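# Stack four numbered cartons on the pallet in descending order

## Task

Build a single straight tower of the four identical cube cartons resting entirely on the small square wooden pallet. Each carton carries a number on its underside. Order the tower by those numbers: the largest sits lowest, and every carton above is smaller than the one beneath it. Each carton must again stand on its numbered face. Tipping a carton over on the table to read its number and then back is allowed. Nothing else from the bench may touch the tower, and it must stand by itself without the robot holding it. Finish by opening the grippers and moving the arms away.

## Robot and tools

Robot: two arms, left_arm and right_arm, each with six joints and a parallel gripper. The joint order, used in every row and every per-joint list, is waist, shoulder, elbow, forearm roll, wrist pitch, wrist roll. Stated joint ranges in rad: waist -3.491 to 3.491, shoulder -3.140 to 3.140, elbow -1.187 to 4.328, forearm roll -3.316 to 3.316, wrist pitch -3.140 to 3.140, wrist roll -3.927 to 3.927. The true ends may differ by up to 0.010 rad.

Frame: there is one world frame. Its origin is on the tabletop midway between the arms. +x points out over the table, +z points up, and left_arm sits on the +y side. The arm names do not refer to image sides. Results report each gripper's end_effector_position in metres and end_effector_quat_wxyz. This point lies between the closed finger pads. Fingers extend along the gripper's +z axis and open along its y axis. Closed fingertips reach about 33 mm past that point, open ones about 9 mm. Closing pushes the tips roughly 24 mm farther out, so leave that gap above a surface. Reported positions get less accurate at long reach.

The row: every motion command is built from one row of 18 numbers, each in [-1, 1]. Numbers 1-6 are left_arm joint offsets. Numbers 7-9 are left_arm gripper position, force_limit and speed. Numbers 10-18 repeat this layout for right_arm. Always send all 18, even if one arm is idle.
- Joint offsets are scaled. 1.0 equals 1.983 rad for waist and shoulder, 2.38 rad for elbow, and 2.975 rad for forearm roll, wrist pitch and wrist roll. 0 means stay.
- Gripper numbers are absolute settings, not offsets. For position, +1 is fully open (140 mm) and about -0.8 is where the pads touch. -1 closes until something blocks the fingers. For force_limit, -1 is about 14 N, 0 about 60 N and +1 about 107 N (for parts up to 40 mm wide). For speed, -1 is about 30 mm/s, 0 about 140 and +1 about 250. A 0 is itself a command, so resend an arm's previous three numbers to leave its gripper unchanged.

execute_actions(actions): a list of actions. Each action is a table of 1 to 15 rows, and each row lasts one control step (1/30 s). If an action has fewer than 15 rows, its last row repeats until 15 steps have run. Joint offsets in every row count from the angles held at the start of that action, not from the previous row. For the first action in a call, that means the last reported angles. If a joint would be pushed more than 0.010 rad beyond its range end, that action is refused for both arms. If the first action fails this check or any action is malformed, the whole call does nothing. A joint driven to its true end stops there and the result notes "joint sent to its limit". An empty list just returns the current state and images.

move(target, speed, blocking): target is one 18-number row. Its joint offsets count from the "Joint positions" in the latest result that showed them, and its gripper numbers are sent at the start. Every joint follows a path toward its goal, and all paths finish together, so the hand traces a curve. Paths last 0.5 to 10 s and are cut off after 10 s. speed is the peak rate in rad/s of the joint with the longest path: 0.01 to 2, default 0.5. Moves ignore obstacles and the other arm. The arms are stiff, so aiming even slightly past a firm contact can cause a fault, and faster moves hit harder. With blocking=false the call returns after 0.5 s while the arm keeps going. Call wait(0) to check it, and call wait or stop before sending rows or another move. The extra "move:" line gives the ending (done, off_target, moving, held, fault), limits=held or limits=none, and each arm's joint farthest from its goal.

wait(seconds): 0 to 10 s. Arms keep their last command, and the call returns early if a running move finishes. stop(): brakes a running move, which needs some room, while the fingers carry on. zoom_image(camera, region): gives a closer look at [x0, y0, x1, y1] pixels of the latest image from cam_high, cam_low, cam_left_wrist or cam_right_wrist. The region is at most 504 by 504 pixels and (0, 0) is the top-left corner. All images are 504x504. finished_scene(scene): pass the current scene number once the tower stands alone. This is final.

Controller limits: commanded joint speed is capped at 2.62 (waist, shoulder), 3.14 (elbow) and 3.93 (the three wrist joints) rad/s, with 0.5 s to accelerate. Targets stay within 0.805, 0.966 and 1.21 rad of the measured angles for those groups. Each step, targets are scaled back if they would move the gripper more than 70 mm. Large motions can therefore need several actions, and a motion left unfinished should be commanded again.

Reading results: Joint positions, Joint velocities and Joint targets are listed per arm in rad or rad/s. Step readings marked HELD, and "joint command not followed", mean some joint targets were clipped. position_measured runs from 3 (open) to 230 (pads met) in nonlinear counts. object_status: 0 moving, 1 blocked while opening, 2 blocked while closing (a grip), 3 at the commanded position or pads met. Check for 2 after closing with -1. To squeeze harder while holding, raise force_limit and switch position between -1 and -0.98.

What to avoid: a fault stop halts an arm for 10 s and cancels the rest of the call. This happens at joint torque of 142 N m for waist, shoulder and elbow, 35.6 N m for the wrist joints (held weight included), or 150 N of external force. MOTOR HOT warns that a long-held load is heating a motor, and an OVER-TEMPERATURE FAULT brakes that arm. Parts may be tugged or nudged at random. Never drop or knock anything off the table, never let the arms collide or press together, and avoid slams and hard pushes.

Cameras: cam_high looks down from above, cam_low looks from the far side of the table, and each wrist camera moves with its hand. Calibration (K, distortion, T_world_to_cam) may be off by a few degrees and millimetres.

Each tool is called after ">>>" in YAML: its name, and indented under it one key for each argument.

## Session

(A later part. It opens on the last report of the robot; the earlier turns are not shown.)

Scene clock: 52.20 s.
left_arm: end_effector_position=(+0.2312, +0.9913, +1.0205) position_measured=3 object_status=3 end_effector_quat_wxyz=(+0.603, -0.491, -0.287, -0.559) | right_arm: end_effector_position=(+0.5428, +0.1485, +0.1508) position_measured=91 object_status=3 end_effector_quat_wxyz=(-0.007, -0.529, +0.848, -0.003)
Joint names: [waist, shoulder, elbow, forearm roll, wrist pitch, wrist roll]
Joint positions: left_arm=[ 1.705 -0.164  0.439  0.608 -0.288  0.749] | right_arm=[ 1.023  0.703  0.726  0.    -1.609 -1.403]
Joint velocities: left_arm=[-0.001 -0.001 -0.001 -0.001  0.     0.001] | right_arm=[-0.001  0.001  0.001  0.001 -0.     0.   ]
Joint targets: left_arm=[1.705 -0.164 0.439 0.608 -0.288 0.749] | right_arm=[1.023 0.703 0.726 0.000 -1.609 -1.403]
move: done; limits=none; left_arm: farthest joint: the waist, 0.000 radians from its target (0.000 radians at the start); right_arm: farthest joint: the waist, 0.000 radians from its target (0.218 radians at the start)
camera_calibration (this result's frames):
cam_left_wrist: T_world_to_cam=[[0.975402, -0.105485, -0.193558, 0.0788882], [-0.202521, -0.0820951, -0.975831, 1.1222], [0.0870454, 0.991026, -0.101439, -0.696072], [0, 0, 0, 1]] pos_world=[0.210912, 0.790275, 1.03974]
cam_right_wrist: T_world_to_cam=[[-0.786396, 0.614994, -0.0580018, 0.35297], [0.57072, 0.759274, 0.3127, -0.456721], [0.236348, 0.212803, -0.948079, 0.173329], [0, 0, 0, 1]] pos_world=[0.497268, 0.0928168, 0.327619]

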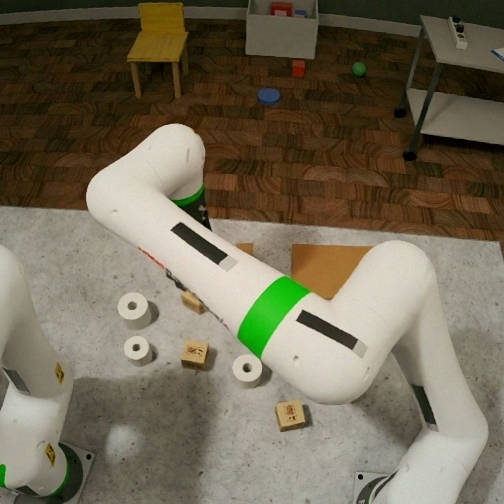

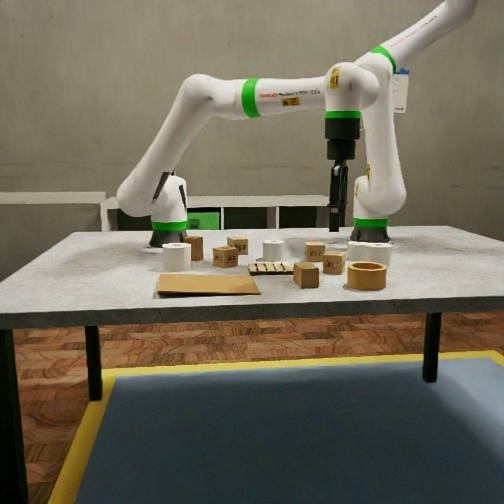

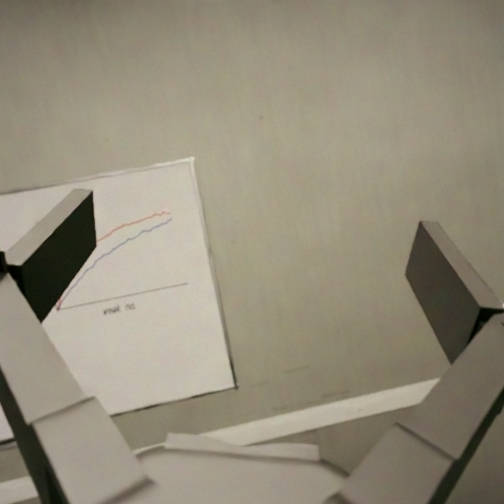

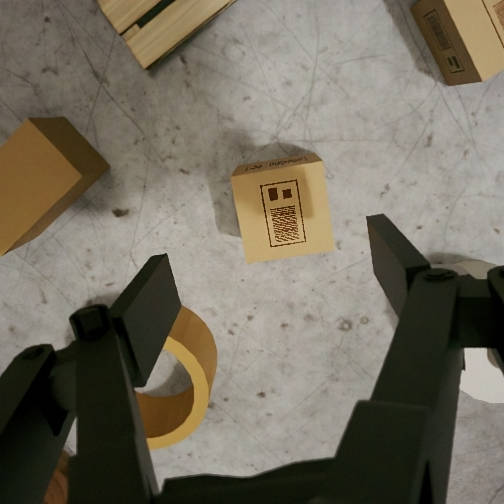

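>>> move:
  target: [0,0,0,0,0,0,1,0,0,0.006,0.0005,-0.1019,0,0.0818,0.0195,0.3,0,0.3]
  speed: 0.4

>>> execute_actions:
  actions:
    - [[0,0,0,0,0,0,1,0,0,0,0,0,0,0,0,-1,0,0.3]]
    - [[0,0,0,0,0,0,1,0,0,0,0,0,0,0,0,-1,0,0.3]]

>>> move:
  target: [0,0,0,0,0,0,1,0,0,0,-0.0005,0.1019,0,-0.0818,0,-1,0,0.3]
  speed: 0.4

>>> move:
  target: [0,0,0,0,0,0,1,0,0,-0.4,-0.15,-0.125,0,0.528,0,-1,0,0.3]
  speed: 1.0

>>> zoom_image:
  camera: "cam_low"
  region: [30,0,330,150]

Scene clock: 54.13 s.
left_arm: end_effector_position=(+0.2312, +0.9913, +1.0205) position_measured=3 object_status=3 end_effector_quat_wxyz=(+0.603, -0.491, -0.287, -0.559) | right_arm: end_effector_position=(+0.5312, +0.1462, +0.0466) position_measured=91 object_status=3 end_effector_quat_wxyz=(-0.007, -0.559, +0.829, -0.003)
Joint names: [waist, shoulder, elbow, forearm roll, wrist pitch, wrist roll]
Joint positions: left_arm=[ 1.705 -0.164  0.439  0.608 -0.288  0.749] | right_arm=[ 1.035  0.704  0.483  0.    -1.366 -1.345]
Joint velocities: left_arm=[ 0.002 -0.    -0.001  0.     0.     0.   ] | right_arm=[ 0.    -0.001 -0.001 -0.     0.001  0.   ]
Joint targets: left_arm=[1.705 -0.164 0.439 0.608 -0.288 0.749] | right_arm=[1.035 0.704 0.483 0.000 -1.366 -1.345]
move: done; limits=none; left_arm: farthest joint: the waist, 0.000 radians from its target (0.000 radians at the start); right_arm: farthest joint: the waist, 0.000 radians from its target (0.012 radians at the start)
camera_calibration (this result's frames):
cam_left_wrist: T_world_to_cam=[[0.975402, -0.105485, -0.193558, 0.0788882], [-0.202521, -0.0820953, -0.975831, 1.1222], [0.0870455, 0.991026, -0.101439, -0.696072], [0, 0, 0, 1]] pos_world=[0.210912, 0.790275, 1.03974]
cam_right_wrist: T_world_to_cam=[[-0.827513, 0.558539, -0.0570672, 0.369249], [0.516536, 0.797211, 0.312483, -0.39254], [0.220028, 0.229106, -0.948208, 0.0840454], [0, 0, 0, 1]] pos_world=[0.489827, 0.087442, 0.223426]

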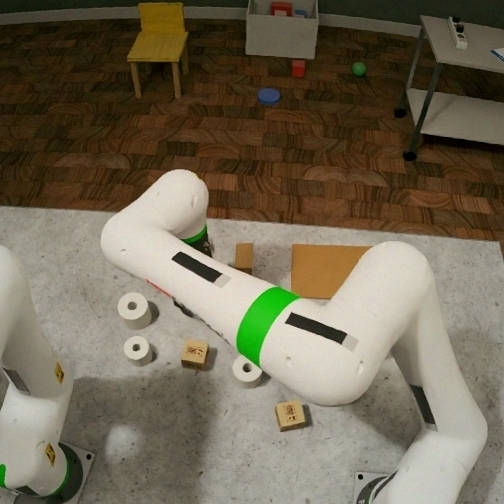

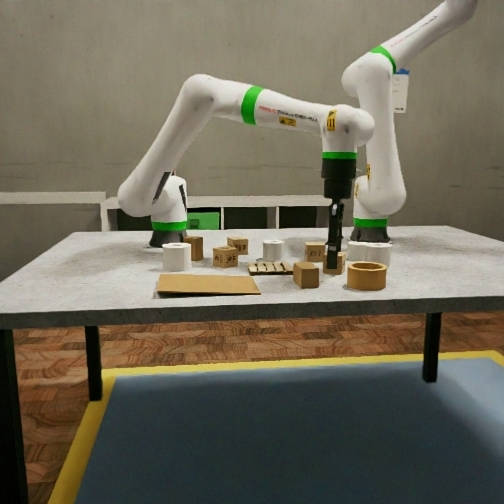

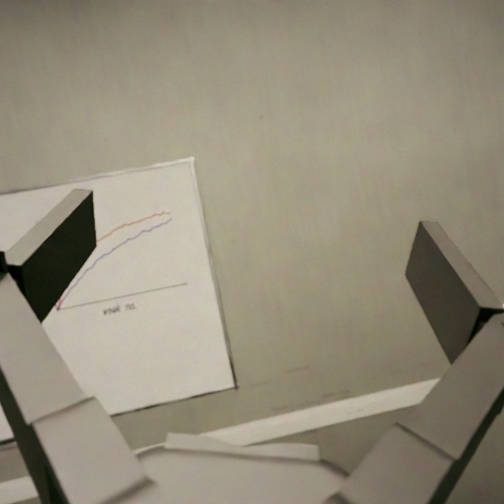

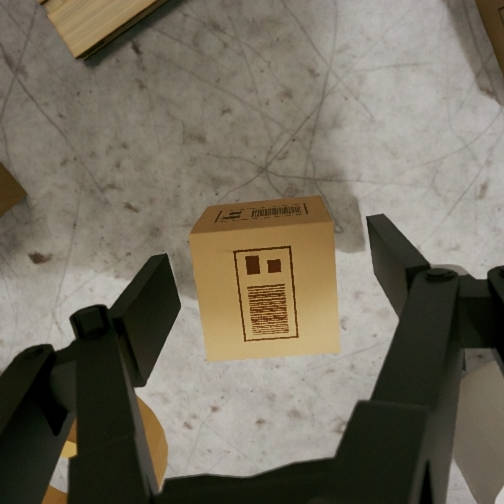

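Scene clock: 55.13 s.
left_arm: end_effector_position=(+0.2312, +0.9913, +1.0205) position_measured=3 object_status=3 end_effector_quat_wxyz=(+0.603, -0.491, -0.287, -0.559) | right_arm: end_effector_position=(+0.5312, +0.1462, +0.0466) position_measured=151 object_status=2 end_effector_quat_wxyz=(-0.007, -0.559, +0.829, -0.003)
Joint names: [waist, shoulder, elbow, forearm roll, wrist pitch, wrist roll]
Joint positions: left_arm=[ 1.705 -0.164  0.439  0.608 -0.288  0.749] | right_arm=[ 1.035  0.704  0.483  0.    -1.366 -1.345]
Joint velocities: left_arm=[-0.001 -0.     0.001 -0.     0.     0.001] | right_arm=[ 0.001  0.    -0.     0.    -0.    -0.001]
Joint targets: left_arm=[1.705 -0.164 0.439 0.608 -0.288 0.749] | right_arm=[1.035 0.704 0.483 0.000 -1.366 -1.345]
Step readings (joint positions; steps 1 to 15: 1st action; 16 to 30: 2nd action):
0: left_arm=[1.705 -0.164 0.439 0.608 -0.288 0.749] | right_arm=[1.035 0.704 0.483 0.000 -1.366 -1.345]
1: left_arm=[1.705 -0.164 0.439 0.608 -0.288 0.749] | right_arm=[1.035 0.704 0.483 0.000 -1.366 -1.345]
2: left_arm=[1.705 -0.164 0.439 0.608 -0.288 0.749] | right_arm=[1.035 0.704 0.483 0.000 -1.366 -1.345]
4: left_arm=[1.705 -0.164 0.439 0.608 -0.288 0.749] | right_arm=[1.035 0.704 0.483 0.000 -1.366 -1.345]
8: left_arm=[1.705 -0.164 0.439 0.608 -0.288 0.749] | right_arm=[1.035 0.704 0.483 0.000 -1.366 -1.345]
15: left_arm=[1.705 -0.164 0.439 0.608 -0.288 0.749] | right_arm=[1.035 0.704 0.483 0.000 -1.366 -1.345]
16: left_arm=[1.705 -0.164 0.439 0.608 -0.288 0.749] | right_arm=[1.035 0.704 0.483 0.000 -1.366 -1.345]
17: left_arm=[1.705 -0.164 0.439 0.608 -0.288 0.749] | right_arm=[1.035 0.704 0.483 0.000 -1.366 -1.345]
19: left_arm=[1.705 -0.164 0.439 0.608 -0.288 0.749] | right_arm=[1.035 0.704 0.483 0.000 -1.366 -1.345]
23: left_arm=[1.705 -0.164 0.439 0.608 -0.288 0.749] | right_arm=[1.035 0.704 0.483 0.000 -1.366 -1.345]
30: Joint positions above
camera_calibration (this result's frames):
cam_left_wrist: T_world_to_cam=[[0.975402, -0.105485, -0.193558, 0.0788883], [-0.202521, -0.0820952, -0.975831, 1.1222], [0.0870455, 0.991026, -0.101439, -0.696072], [0, 0, 0, 1]] pos_world=[0.210912, 0.790275, 1.03974]
cam_right_wrist: T_world_to_cam=[[-0.827534, 0.558508, -0.0570689, 0.369243], [0.516485, 0.797207, 0.312576, -0.39255], [0.220072, 0.229192, -0.948177, 0.0840514], [0, 0, 0, 1]] pos_world=[0.48981, 0.0874544, 0.22347]

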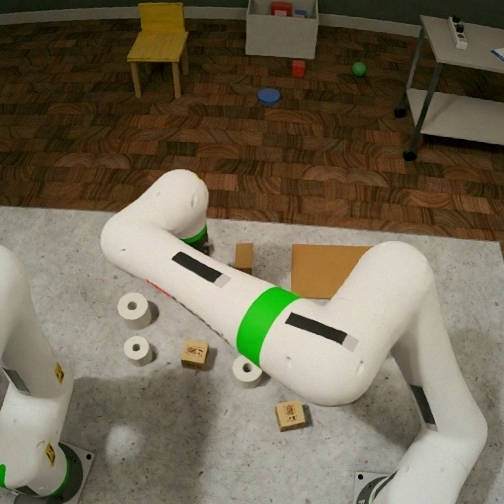

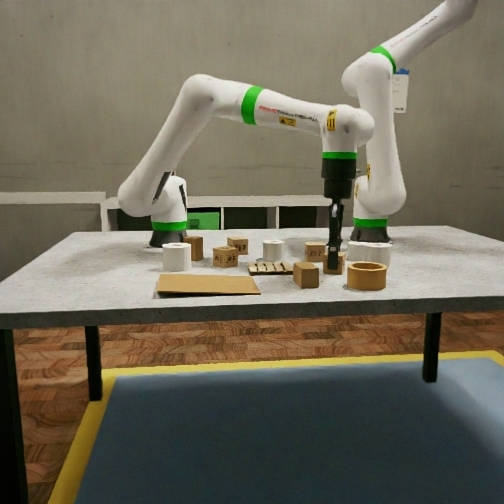

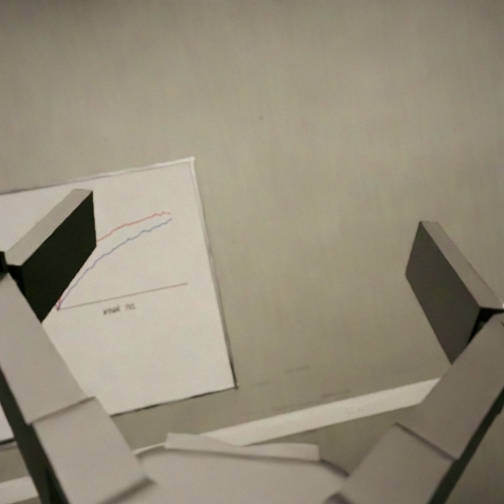

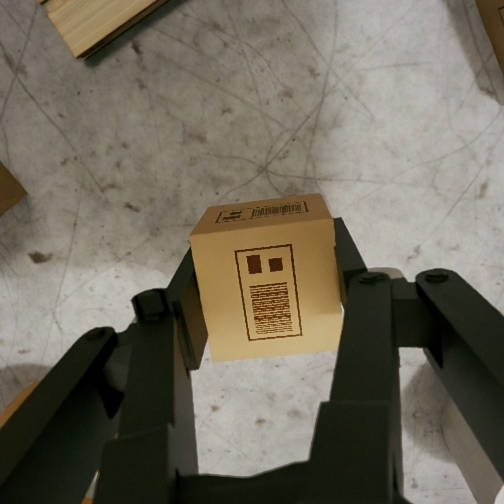

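Scene clock: 56.23 s.
left_arm: end_effector_position=(+0.2312, +0.9913, +1.0205) position_measured=3 object_status=3 end_effector_quat_wxyz=(+0.603, -0.491, -0.287, -0.559) | right_arm: end_effector_position=(+0.5370, +0.1545, +0.1508) position_measured=151 object_status=2 end_effector_quat_wxyz=(-0.007, -0.558, +0.829, -0.003)
Joint names: [waist, shoulder, elbow, forearm roll, wrist pitch, wrist roll]
Joint positions: left_arm=[ 1.705 -0.164  0.439  0.608 -0.288  0.749] | right_arm=[ 1.035  0.703  0.726  0.    -1.609 -1.345]
Joint velocities: left_arm=[-0.    -0.     0.001  0.     0.    -0.001] | right_arm=[-0.001  0.     0.001 -0.    -0.001 -0.   ]
Joint targets: left_arm=[1.705 -0.164 0.439 0.608 -0.288 0.749] | right_arm=[1.035 0.703 0.726 0.000 -1.609 -1.345]
move: done; limits=none; left_arm: farthest joint: the waist, 0.000 radians from its target (0.000 radians at the start); right_arm: farthest joint: the waist, 0.000 radians from its target (0.000 radians at the start)
camera_calibration (this result's frames):
cam_left_wrist: T_world_to_cam=[[0.975402, -0.105485, -0.193558, 0.0788884], [-0.202522, -0.0820953, -0.975831, 1.1222], [0.0870453, 0.991026, -0.101439, -0.696072], [0, 0, 0, 1]] pos_world=[0.210912, 0.790275, 1.03974]
cam_right_wrist: T_world_to_cam=[[-0.827484, 0.558581, -0.0570807, 0.37534], [0.5165, 0.79711, 0.312799, -0.434755], [0.220223, 0.229354, -0.948103, 0.17958], [0, 0, 0, 1]] pos_world=[0.495592, 0.0957024, 0.327676]

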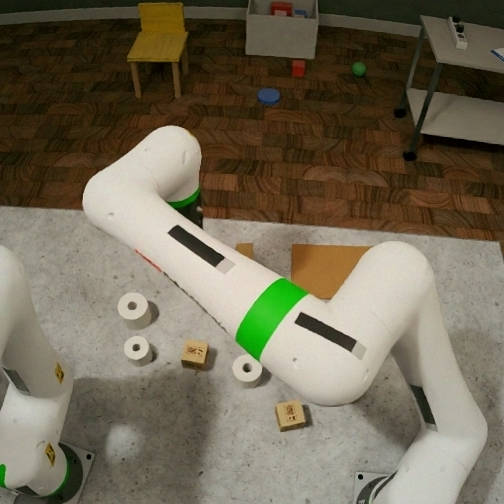

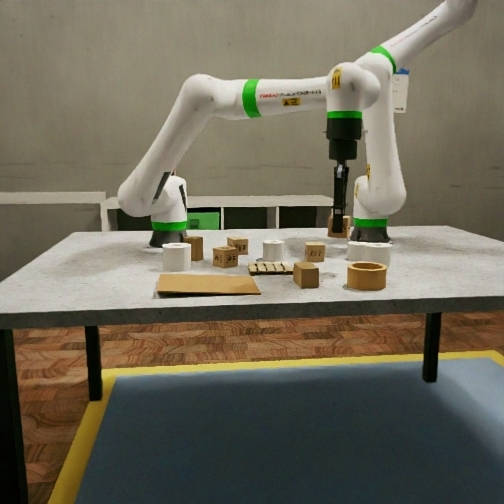

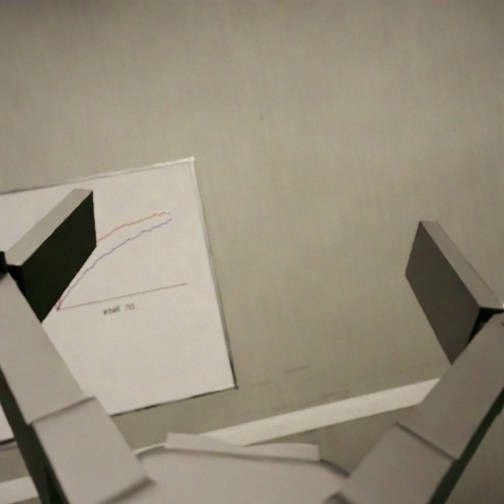

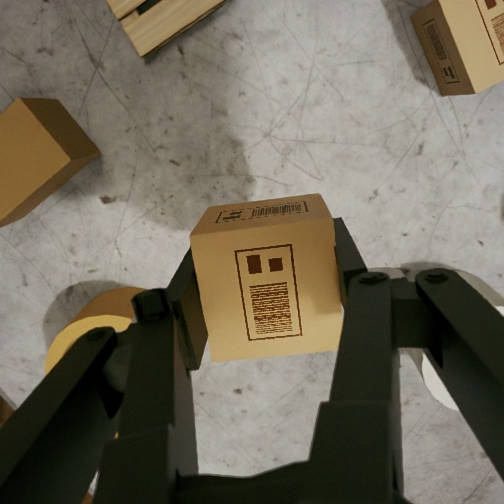

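Scene clock: 58.87 s.
left_arm: end_effector_position=(+0.2312, +0.9913, +1.0205) position_measured=3 object_status=3 end_effector_quat_wxyz=(+0.603, -0.491, -0.287, -0.559) | right_arm: end_effector_position=(+0.9912, -0.3069, +0.5656) position_measured=151 object_status=2 end_effector_quat_wxyz=(+0.701, -0.139, +0.699, -0.021)
Joint names: [waist, shoulder, elbow, forearm roll, wrist pitch, wrist roll]
Joint positions: left_arm=[ 1.705 -0.164  0.439  0.608 -0.288  0.749] | right_arm=[ 0.242  0.406  0.428  0.    -0.038 -1.345]
Joint velocities: left_arm=[ 0.002 -0.001 -0.001  0.001  0.    -0.   ] | right_arm=[-0.     0.    -0.    -0.     0.001  0.   ]
Joint targets: left_arm=[1.705 -0.164 0.439 0.608 -0.288 0.749] | right_arm=[0.242 0.406 0.428 0.000 -0.038 -1.345]
move: done; limits=none; left_arm: farthest joint: the waist, 0.000 radians from its target (0.000 radians at the start); right_arm: farthest joint: the waist, 0.000 radians from its target (0.793 radians at the start)
camera_calibration (this result's frames):
cam_left_wrist: T_world_to_cam=[[0.975402, -0.105485, -0.193558, 0.0788883], [-0.202522, -0.0820954, -0.975831, 1.1222], [0.0870455, 0.991026, -0.101439, -0.696072], [0, 0, 0, 1]] pos_world=[0.210912, 0.790275, 1.03974]
cam_right_wrist: T_world_to_cam=[[-0.108626, 0.993913, -0.0183909, 0.431813], [-0.314226, -0.0167788, 0.9492, -0.217615], [0.943113, 0.108887, 0.314136, -0.88879], [0, 0, 0, 1]] pos_world=[0.816755, -0.336057, 0.493703]

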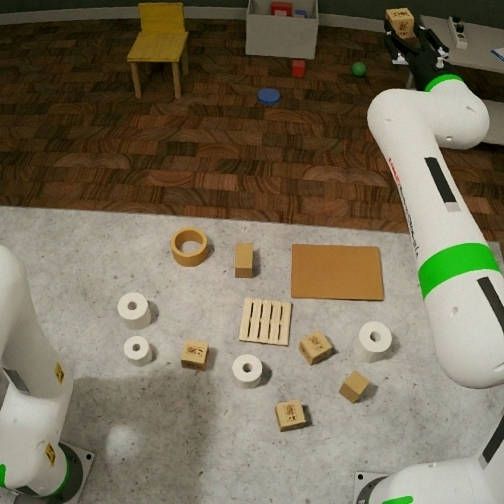

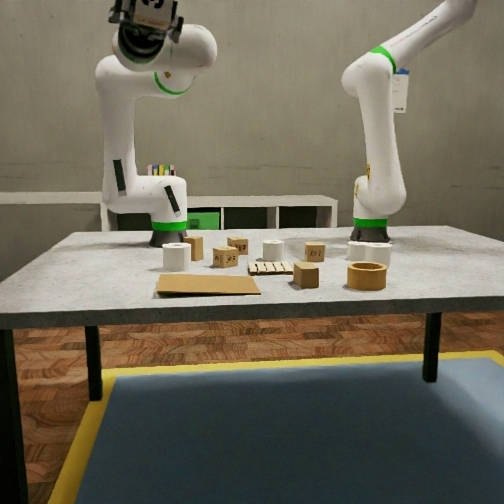

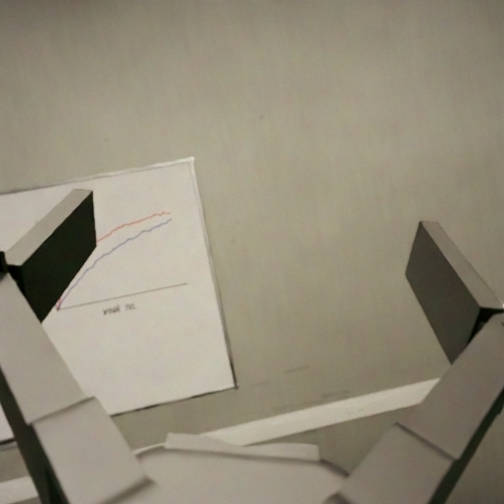

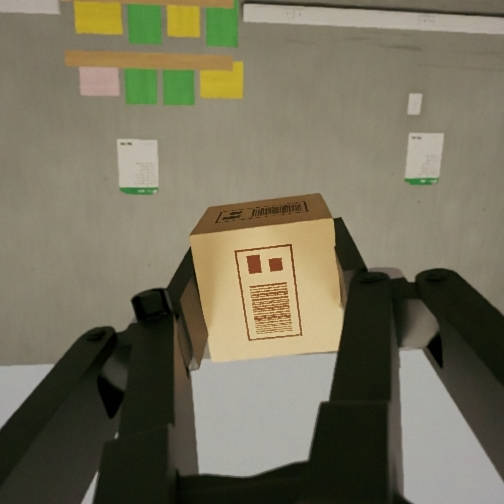

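Region (30, 0, 330, 150) of cam_low's 504x504 image, scaled by 1.680, with more detail than that image has.

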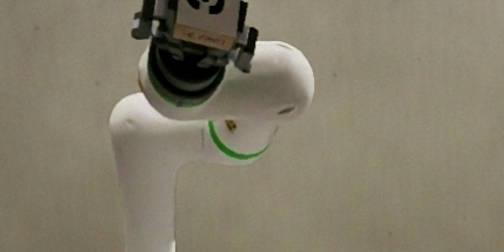

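>>> move:
  target: [0,0,0,0,0,0,1,0,0,0,0,-0.08,0,0.064,0,-1,0,0.3]
  speed: 0.5

>>> zoom_image:
  camera: "cam_low"
  region: [30,0,330,150]

Scene clock: 60.07 s.
left_arm: end_effector_position=(+0.2312, +0.9913, +1.0205) position_measured=3 object_status=3 end_effector_quat_wxyz=(+0.603, -0.491, -0.287, -0.559) | right_arm: end_effector_position=(+0.9853, -0.3080, +0.4841) position_measured=151 object_status=2 end_effector_quat_wxyz=(+0.701, -0.139, +0.699, -0.021)
Joint names: [waist, shoulder, elbow, forearm roll, wrist pitch, wrist roll]
Joint positions: left_arm=[ 1.705 -0.164  0.439  0.608 -0.288  0.749] | right_arm=[ 0.242  0.406  0.238  0.     0.152 -1.345]
Joint velocities: left_arm=[-0.    -0.001  0.     0.001  0.     0.002] | right_arm=[-0.001  0.    -0.001 -0.     0.001 -0.   ]
Joint targets: left_arm=[1.705 -0.164 0.439 0.608 -0.288 0.749] | right_arm=[0.242 0.406 0.238 0.000 0.152 -1.345]
move: done; limits=none; left_arm: farthest joint: the waist, 0.000 radians from its target (0.000 radians at the start); right_arm: farthest joint: the waist, 0.000 radians from its target (0.000 radians at the start)
camera_calibration (this result's frames):
cam_left_wrist: T_world_to_cam=[[0.975402, -0.105485, -0.193558, 0.0788881], [-0.202521, -0.0820953, -0.975831, 1.1222], [0.0870454, 0.991026, -0.101439, -0.696072], [0, 0, 0, 1]] pos_world=[0.210912, 0.790275, 1.03974]
cam_right_wrist: T_world_to_cam=[[-0.10862, 0.993913, -0.0183873, 0.430684], [-0.314216, -0.0167788, 0.949203, -0.142111], [0.943117, 0.10888, 0.314126, -0.857551], [0, 0, 0, 1]] pos_world=[0.810899, -0.337077, 0.41219]

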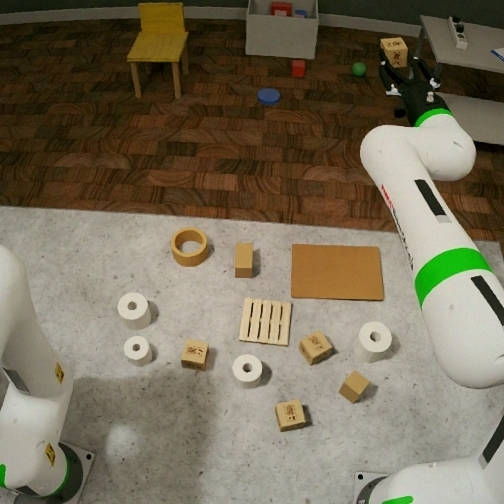

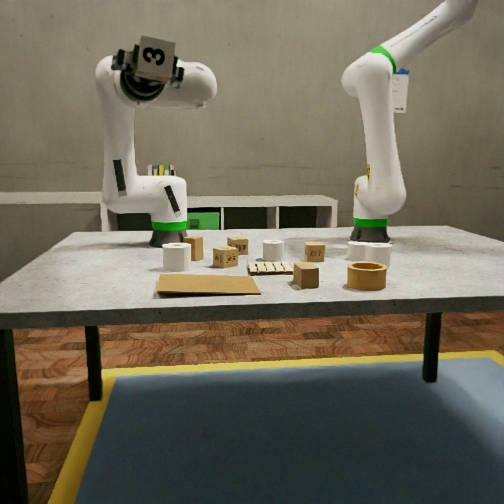

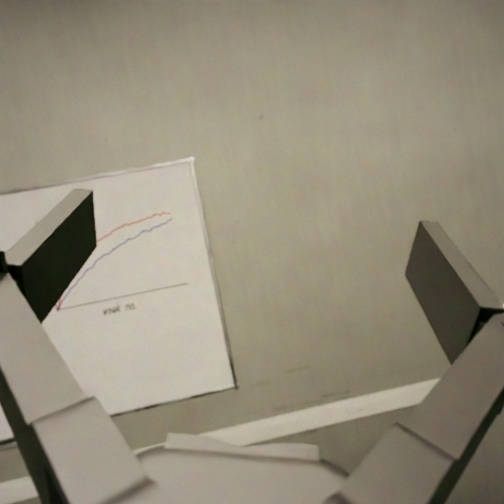

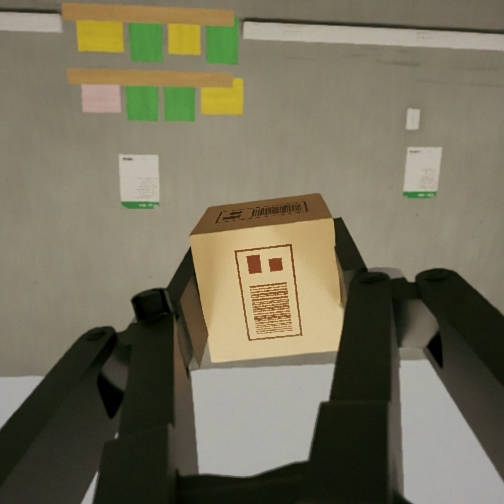

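Region (30, 0, 330, 150) of cam_low's 504x504 image, scaled by 1.680, with more detail than that image has.

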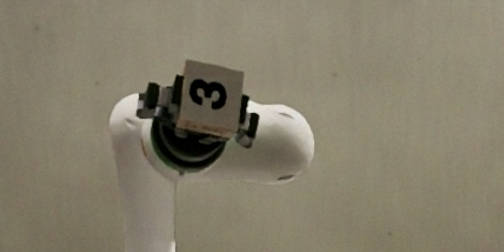

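>>> move:
  target: [0,0,0,0,0,0,1,0,0,0.4,0.15,0.205,0,-0.592,0,-1,0,0.3]
  speed: 1.0

>>> move:
  target: [0,0,0,0,0,0,1,0,0,0,0.0005,-0.101,0,0.081,0,-1,0,0.3]
  speed: 0.4

>>> execute_actions:
  actions:
    - [[0,0,0,0,0,0,1,0,0,0,0,0,0,0,0,0.3,0,0]]
    - [[0,0,0,0,0,0,1,0,0,0,0,0,0,0,0,0.3,0,0]]

>>> move:
  target: [0,0,0,0,0,0,1,0,0,0,-0.0005,0.101,0,-0.081,0,0.3,0,0.3]
  speed: 0.5

Scene clock: 63.43 s.
left_arm: end_effector_position=(+0.2312, +0.9913, +1.0205) position_measured=3 object_status=3 end_effector_quat_wxyz=(+0.603, -0.491, -0.287, -0.559) | right_arm: end_effector_position=(+0.5370, +0.1545, +0.1508) position_measured=151 object_status=2 end_effector_quat_wxyz=(-0.007, -0.558, +0.829, -0.003)
Joint names: [waist, shoulder, elbow, forearm roll, wrist pitch, wrist roll]
Joint positions: left_arm=[ 1.705 -0.164  0.439  0.608 -0.288  0.749] | right_arm=[ 1.035  0.703  0.726  0.    -1.609 -1.345]
Joint velocities: left_arm=[-0.001  0.001  0.001  0.001  0.     0.001] | right_arm=[ 0.001 -0.001  0.    -0.001 -0.001 -0.   ]
Joint targets: left_arm=[1.705 -0.164 0.439 0.608 -0.288 0.749] | right_arm=[1.035 0.703 0.726 0.000 -1.609 -1.345]
move: done; limits=none; left_arm: farthest joint: the waist, 0.000 radians from its target (0.000 radians at the start); right_arm: farthest joint: the waist, 0.001 radians from its target (0.794 radians at the start)
camera_calibration (this result's frames):
cam_left_wrist: T_world_to_cam=[[0.975402, -0.105485, -0.193558, 0.0788881], [-0.202521, -0.0820952, -0.975831, 1.1222], [0.0870455, 0.991026, -0.101439, -0.696072], [0, 0, 0, 1]] pos_world=[0.210912, 0.790275, 1.03974]
cam_right_wrist: T_world_to_cam=[[-0.827451, 0.558629, -0.0570799, 0.375357], [0.516556, 0.797089, 0.312759, -0.434768], [0.220214, 0.229308, -0.948116, 0.179601], [0, 0, 0, 1]] pos_world=[0.495621, 0.095679, 0.327686]

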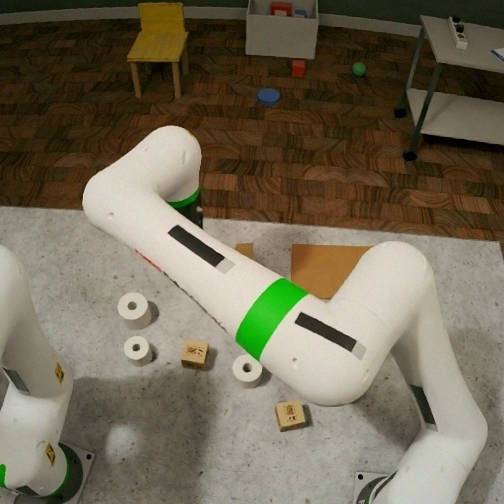

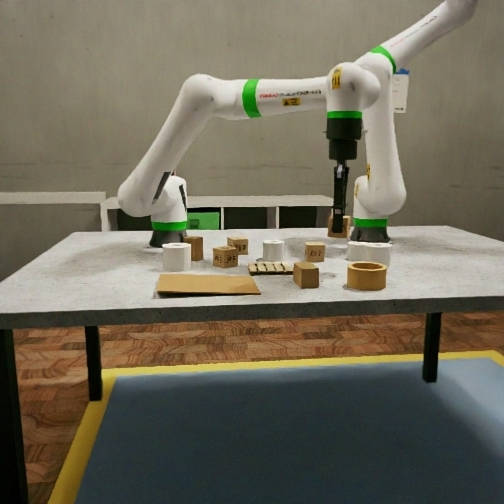

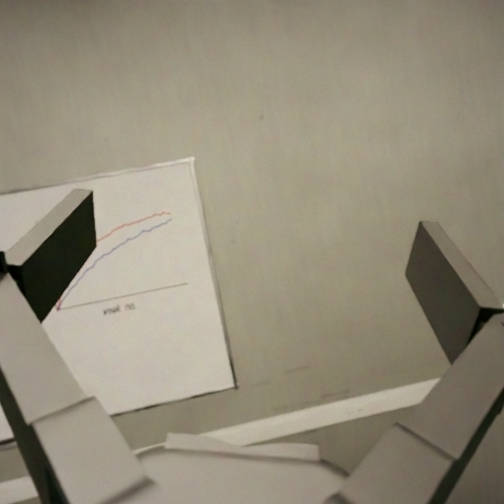

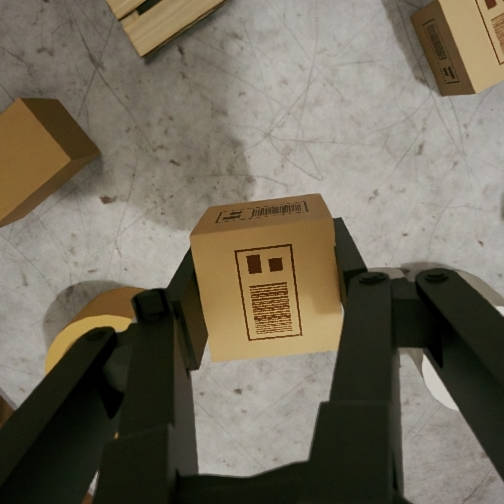

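Scene clock: 64.53 s.
left_arm: end_effector_position=(+0.2312, +0.9913, +1.0205) position_measured=3 object_status=3 end_effector_quat_wxyz=(+0.603, -0.491, -0.287, -0.559) | right_arm: end_effector_position=(+0.5313, +0.1463, +0.0475) position_measured=151 object_status=2 end_effector_quat_wxyz=(-0.008, -0.559, +0.829, -0.003)
Joint names: [waist, shoulder, elbow, forearm roll, wrist pitch, wrist roll]
Joint positions: left_arm=[ 1.705 -0.164  0.439  0.608 -0.288  0.749] | right_arm=[ 1.035  0.704  0.485  0.    -1.368 -1.345]
Joint velocities: left_arm=[-0.001  0.     0.001 -0.001  0.     0.001] | right_arm=[-0.     0.    -0.001 -0.001  0.001 -0.   ]
Joint targets: left_arm=[1.705 -0.164 0.439 0.608 -0.288 0.749] | right_arm=[1.035 0.704 0.485 0.000 -1.368 -1.345]
move: done; limits=none; left_arm: farthest joint: the waist, 0.000 radians from its target (0.000 radians at the start); right_arm: farthest joint: the waist, 0.000 radians from its target (0.000 radians at the start)
camera_calibration (this result's frames):
cam_left_wrist: T_world_to_cam=[[0.975402, -0.105485, -0.193558, 0.0788881], [-0.202521, -0.0820951, -0.975831, 1.1222], [0.0870455, 0.991026, -0.101439, -0.696072], [0, 0, 0, 1]] pos_world=[0.210912, 0.790275, 1.03974]
cam_right_wrist: T_world_to_cam=[[-0.82752, 0.558529, -0.0570643, 0.369313], [0.516563, 0.797254, 0.312329, -0.392983], [0.219939, 0.228981, -0.948259, 0.0849896], [0, 0, 0, 1]] pos_world=[0.489922, 0.0875741, 0.224407]

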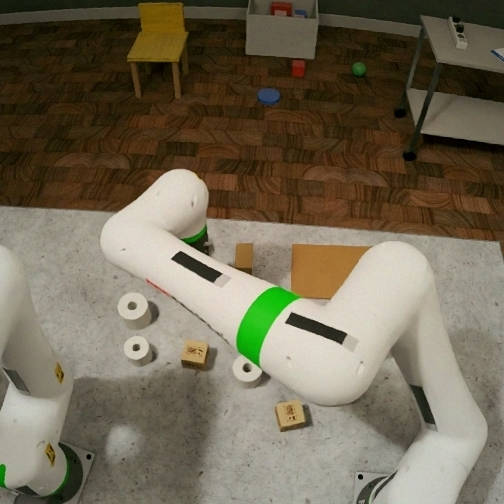

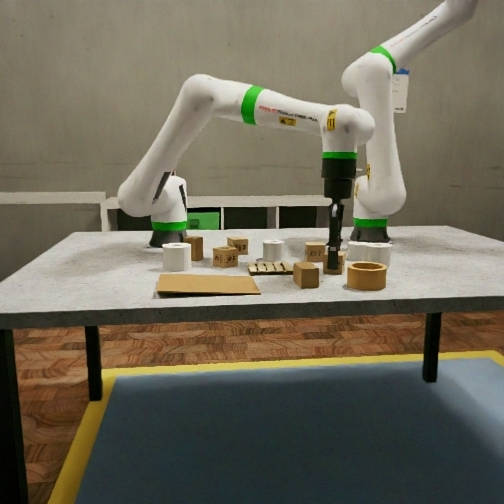

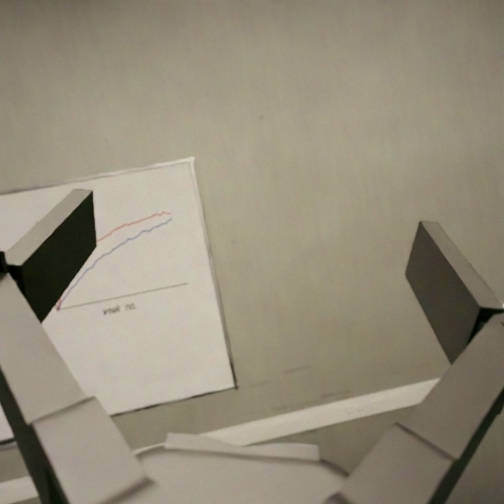

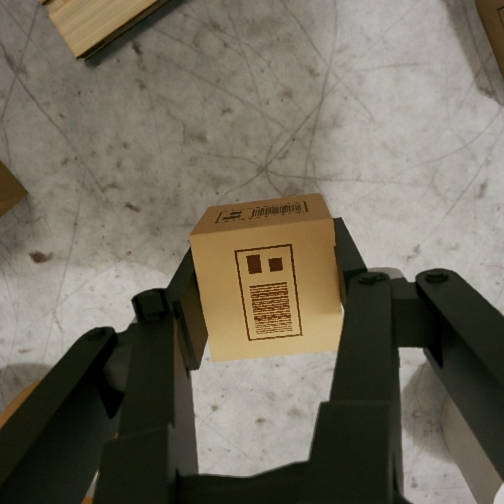

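Scene clock: 65.53 s.
left_arm: end_effector_position=(+0.2312, +0.9913, +1.0205) position_measured=3 object_status=3 end_effector_quat_wxyz=(+0.603, -0.491, -0.287, -0.559) | right_arm: end_effector_position=(+0.5313, +0.1463, +0.0475) position_measured=91 object_status=3 end_effector_quat_wxyz=(-0.008, -0.559, +0.829, -0.003)
Joint names: [waist, shoulder, elbow, forearm roll, wrist pitch, wrist roll]
Joint positions: left_arm=[ 1.705 -0.164  0.439  0.608 -0.288  0.749] | right_arm=[ 1.035  0.704  0.485  0.    -1.368 -1.345]
Joint velocities: left_arm=[ 0.001 -0.     0.     0.002  0.    -0.002] | right_arm=[ 0.     0.001  0.     0.    -0.     0.   ]
Joint targets: left_arm=[1.705 -0.164 0.439 0.608 -0.288 0.749] | right_arm=[1.035 0.704 0.485 0.000 -1.368 -1.345]
Step readings (joint positions; steps 1 to 15: 1st action; 16 to 30: 2nd action):
0: left_arm=[1.705 -0.164 0.439 0.608 -0.288 0.749] | right_arm=[1.035 0.704 0.485 0.000 -1.368 -1.345]
1: left_arm=[1.705 -0.164 0.439 0.608 -0.288 0.749] | right_arm=[1.035 0.704 0.485 0.000 -1.368 -1.345]
2: left_arm=[1.705 -0.164 0.439 0.608 -0.288 0.749] | right_arm=[1.035 0.704 0.485 0.000 -1.368 -1.345]
4: left_arm=[1.705 -0.164 0.439 0.608 -0.288 0.749] | right_arm=[1.035 0.704 0.485 0.000 -1.368 -1.345]
8: left_arm=[1.705 -0.164 0.439 0.608 -0.288 0.749] | right_arm=[1.035 0.704 0.485 0.000 -1.368 -1.345]
15: left_arm=[1.705 -0.164 0.439 0.608 -0.288 0.749] | right_arm=[1.035 0.704 0.485 0.000 -1.368 -1.345]
16: left_arm=[1.705 -0.164 0.439 0.608 -0.288 0.749] | right_arm=[1.035 0.704 0.485 0.000 -1.368 -1.345]
17: left_arm=[1.705 -0.164 0.439 0.608 -0.288 0.749] | right_arm=[1.035 0.704 0.485 0.000 -1.368 -1.345]
19: left_arm=[1.705 -0.164 0.439 0.608 -0.288 0.749] | right_arm=[1.035 0.704 0.485 0.000 -1.368 -1.345]
23: left_arm=[1.705 -0.164 0.439 0.608 -0.288 0.749] | right_arm=[1.035 0.704 0.485 0.000 -1.368 -1.345]
30: Joint positions above
camera_calibration (this result's frames):
cam_left_wrist: T_world_to_cam=[[0.975402, -0.105485, -0.193558, 0.0788884], [-0.202522, -0.0820954, -0.975831, 1.1222], [0.0870455, 0.991026, -0.101439, -0.696072], [0, 0, 0, 1]] pos_world=[0.210912, 0.790275, 1.03974]
cam_right_wrist: T_world_to_cam=[[-0.82752, 0.558528, -0.0570642, 0.369313], [0.516564, 0.797255, 0.312323, -0.392975], [0.219936, 0.228976, -0.948261, 0.0849815], [0, 0, 0, 1]] pos_world=[0.48992, 0.0875707, 0.224394]

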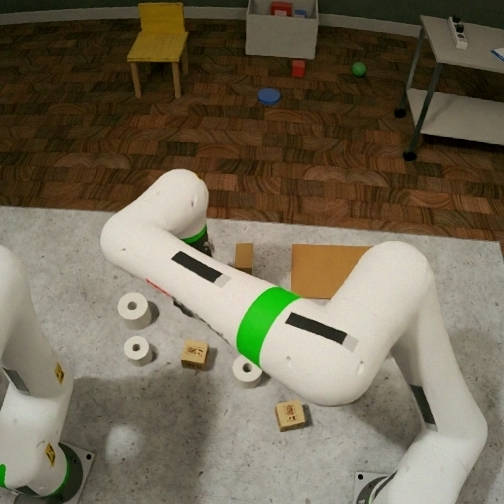

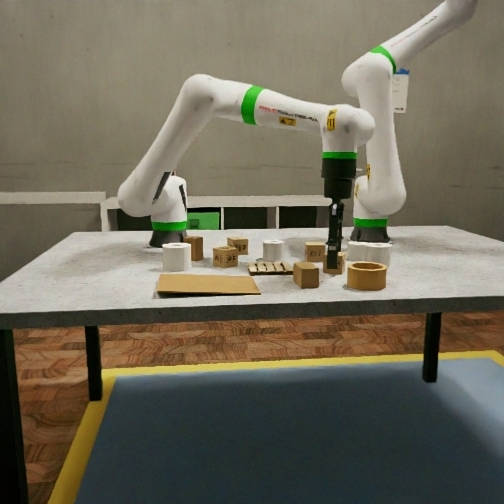

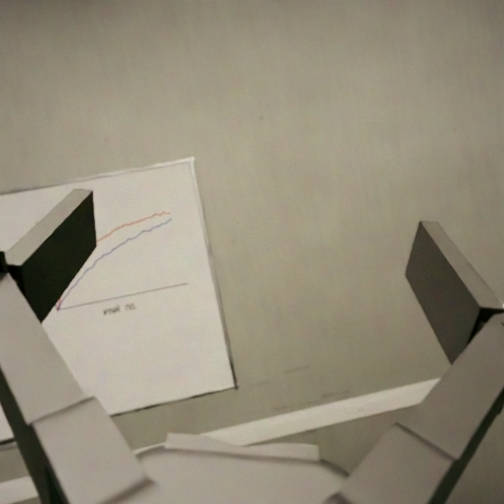

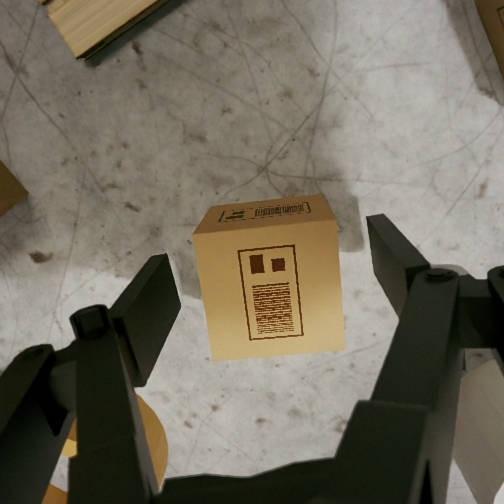

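Scene clock: 66.53 s.
left_arm: end_effector_position=(+0.2312, +0.9913, +1.0205) position_measured=3 object_status=3 end_effector_quat_wxyz=(+0.603, -0.491, -0.287, -0.559) | right_arm: end_effector_position=(+0.5370, +0.1545, +0.1508) position_measured=91 object_status=3 end_effector_quat_wxyz=(-0.007, -0.558, +0.829, -0.003)
Joint names: [waist, shoulder, elbow, forearm roll, wrist pitch, wrist roll]
Joint positions: left_arm=[ 1.705 -0.164  0.439  0.608 -0.288  0.749] | right_arm=[ 1.035  0.703  0.726  0.    -1.609 -1.345]
Joint velocities: left_arm=[-0.001 -0.002 -0.    -0.002  0.     0.002] | right_arm=[-0.001 -0.001  0.001  0.001 -0.001 -0.   ]
Joint targets: left_arm=[1.705 -0.164 0.439 0.608 -0.288 0.749] | right_arm=[1.035 0.703 0.726 0.000 -1.609 -1.345]
move: done; limits=none; left_arm: farthest joint: the waist, 0.000 radians from its target (0.000 radians at the start); right_arm: farthest joint: the waist, 0.000 radians from its target (0.000 radians at the start)
camera_calibration (this result's frames):
cam_left_wrist: T_world_to_cam=[[0.975402, -0.105485, -0.193558, 0.0788883], [-0.202521, -0.0820951, -0.975831, 1.1222], [0.0870455, 0.991026, -0.101439, -0.696072], [0, 0, 0, 1]] pos_world=[0.210912, 0.790275, 1.03974]
cam_right_wrist: T_world_to_cam=[[-0.827463, 0.558612, -0.05708, 0.375351], [0.516537, 0.797098, 0.312768, -0.43476], [0.220214, 0.22932, -0.948113, 0.179594], [0, 0, 0, 1]] pos_world=[0.49561, 0.0956862, 0.327679]

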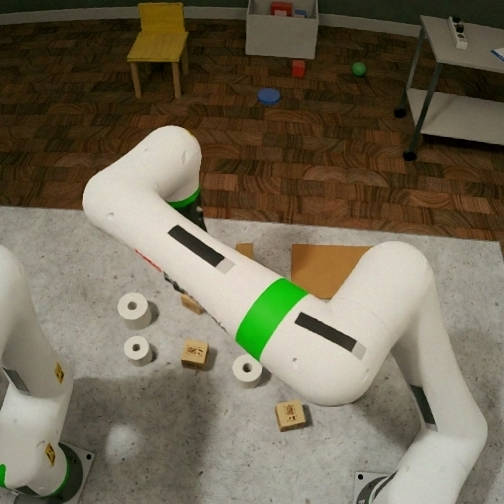

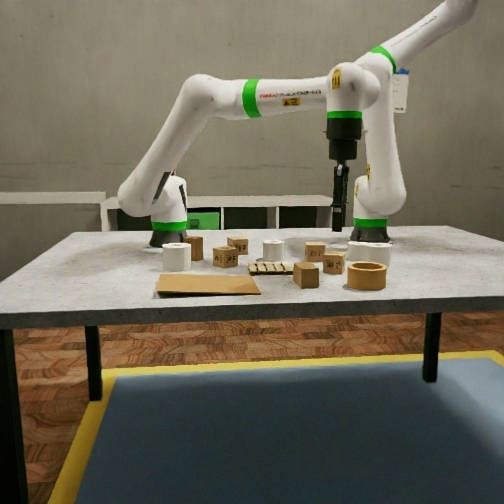

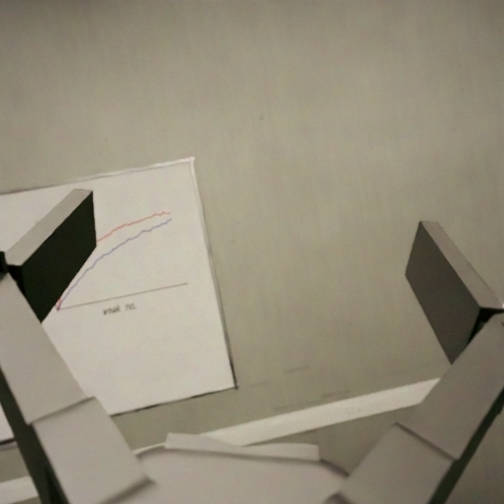

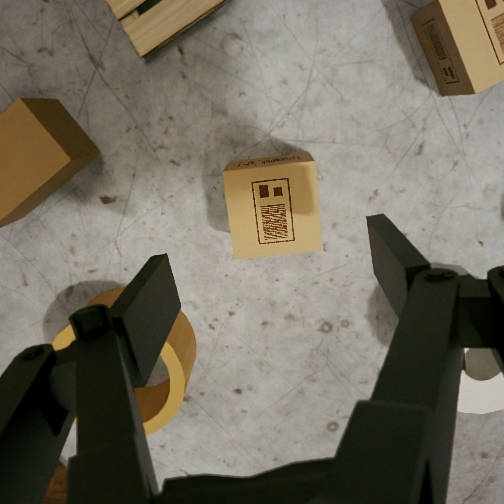

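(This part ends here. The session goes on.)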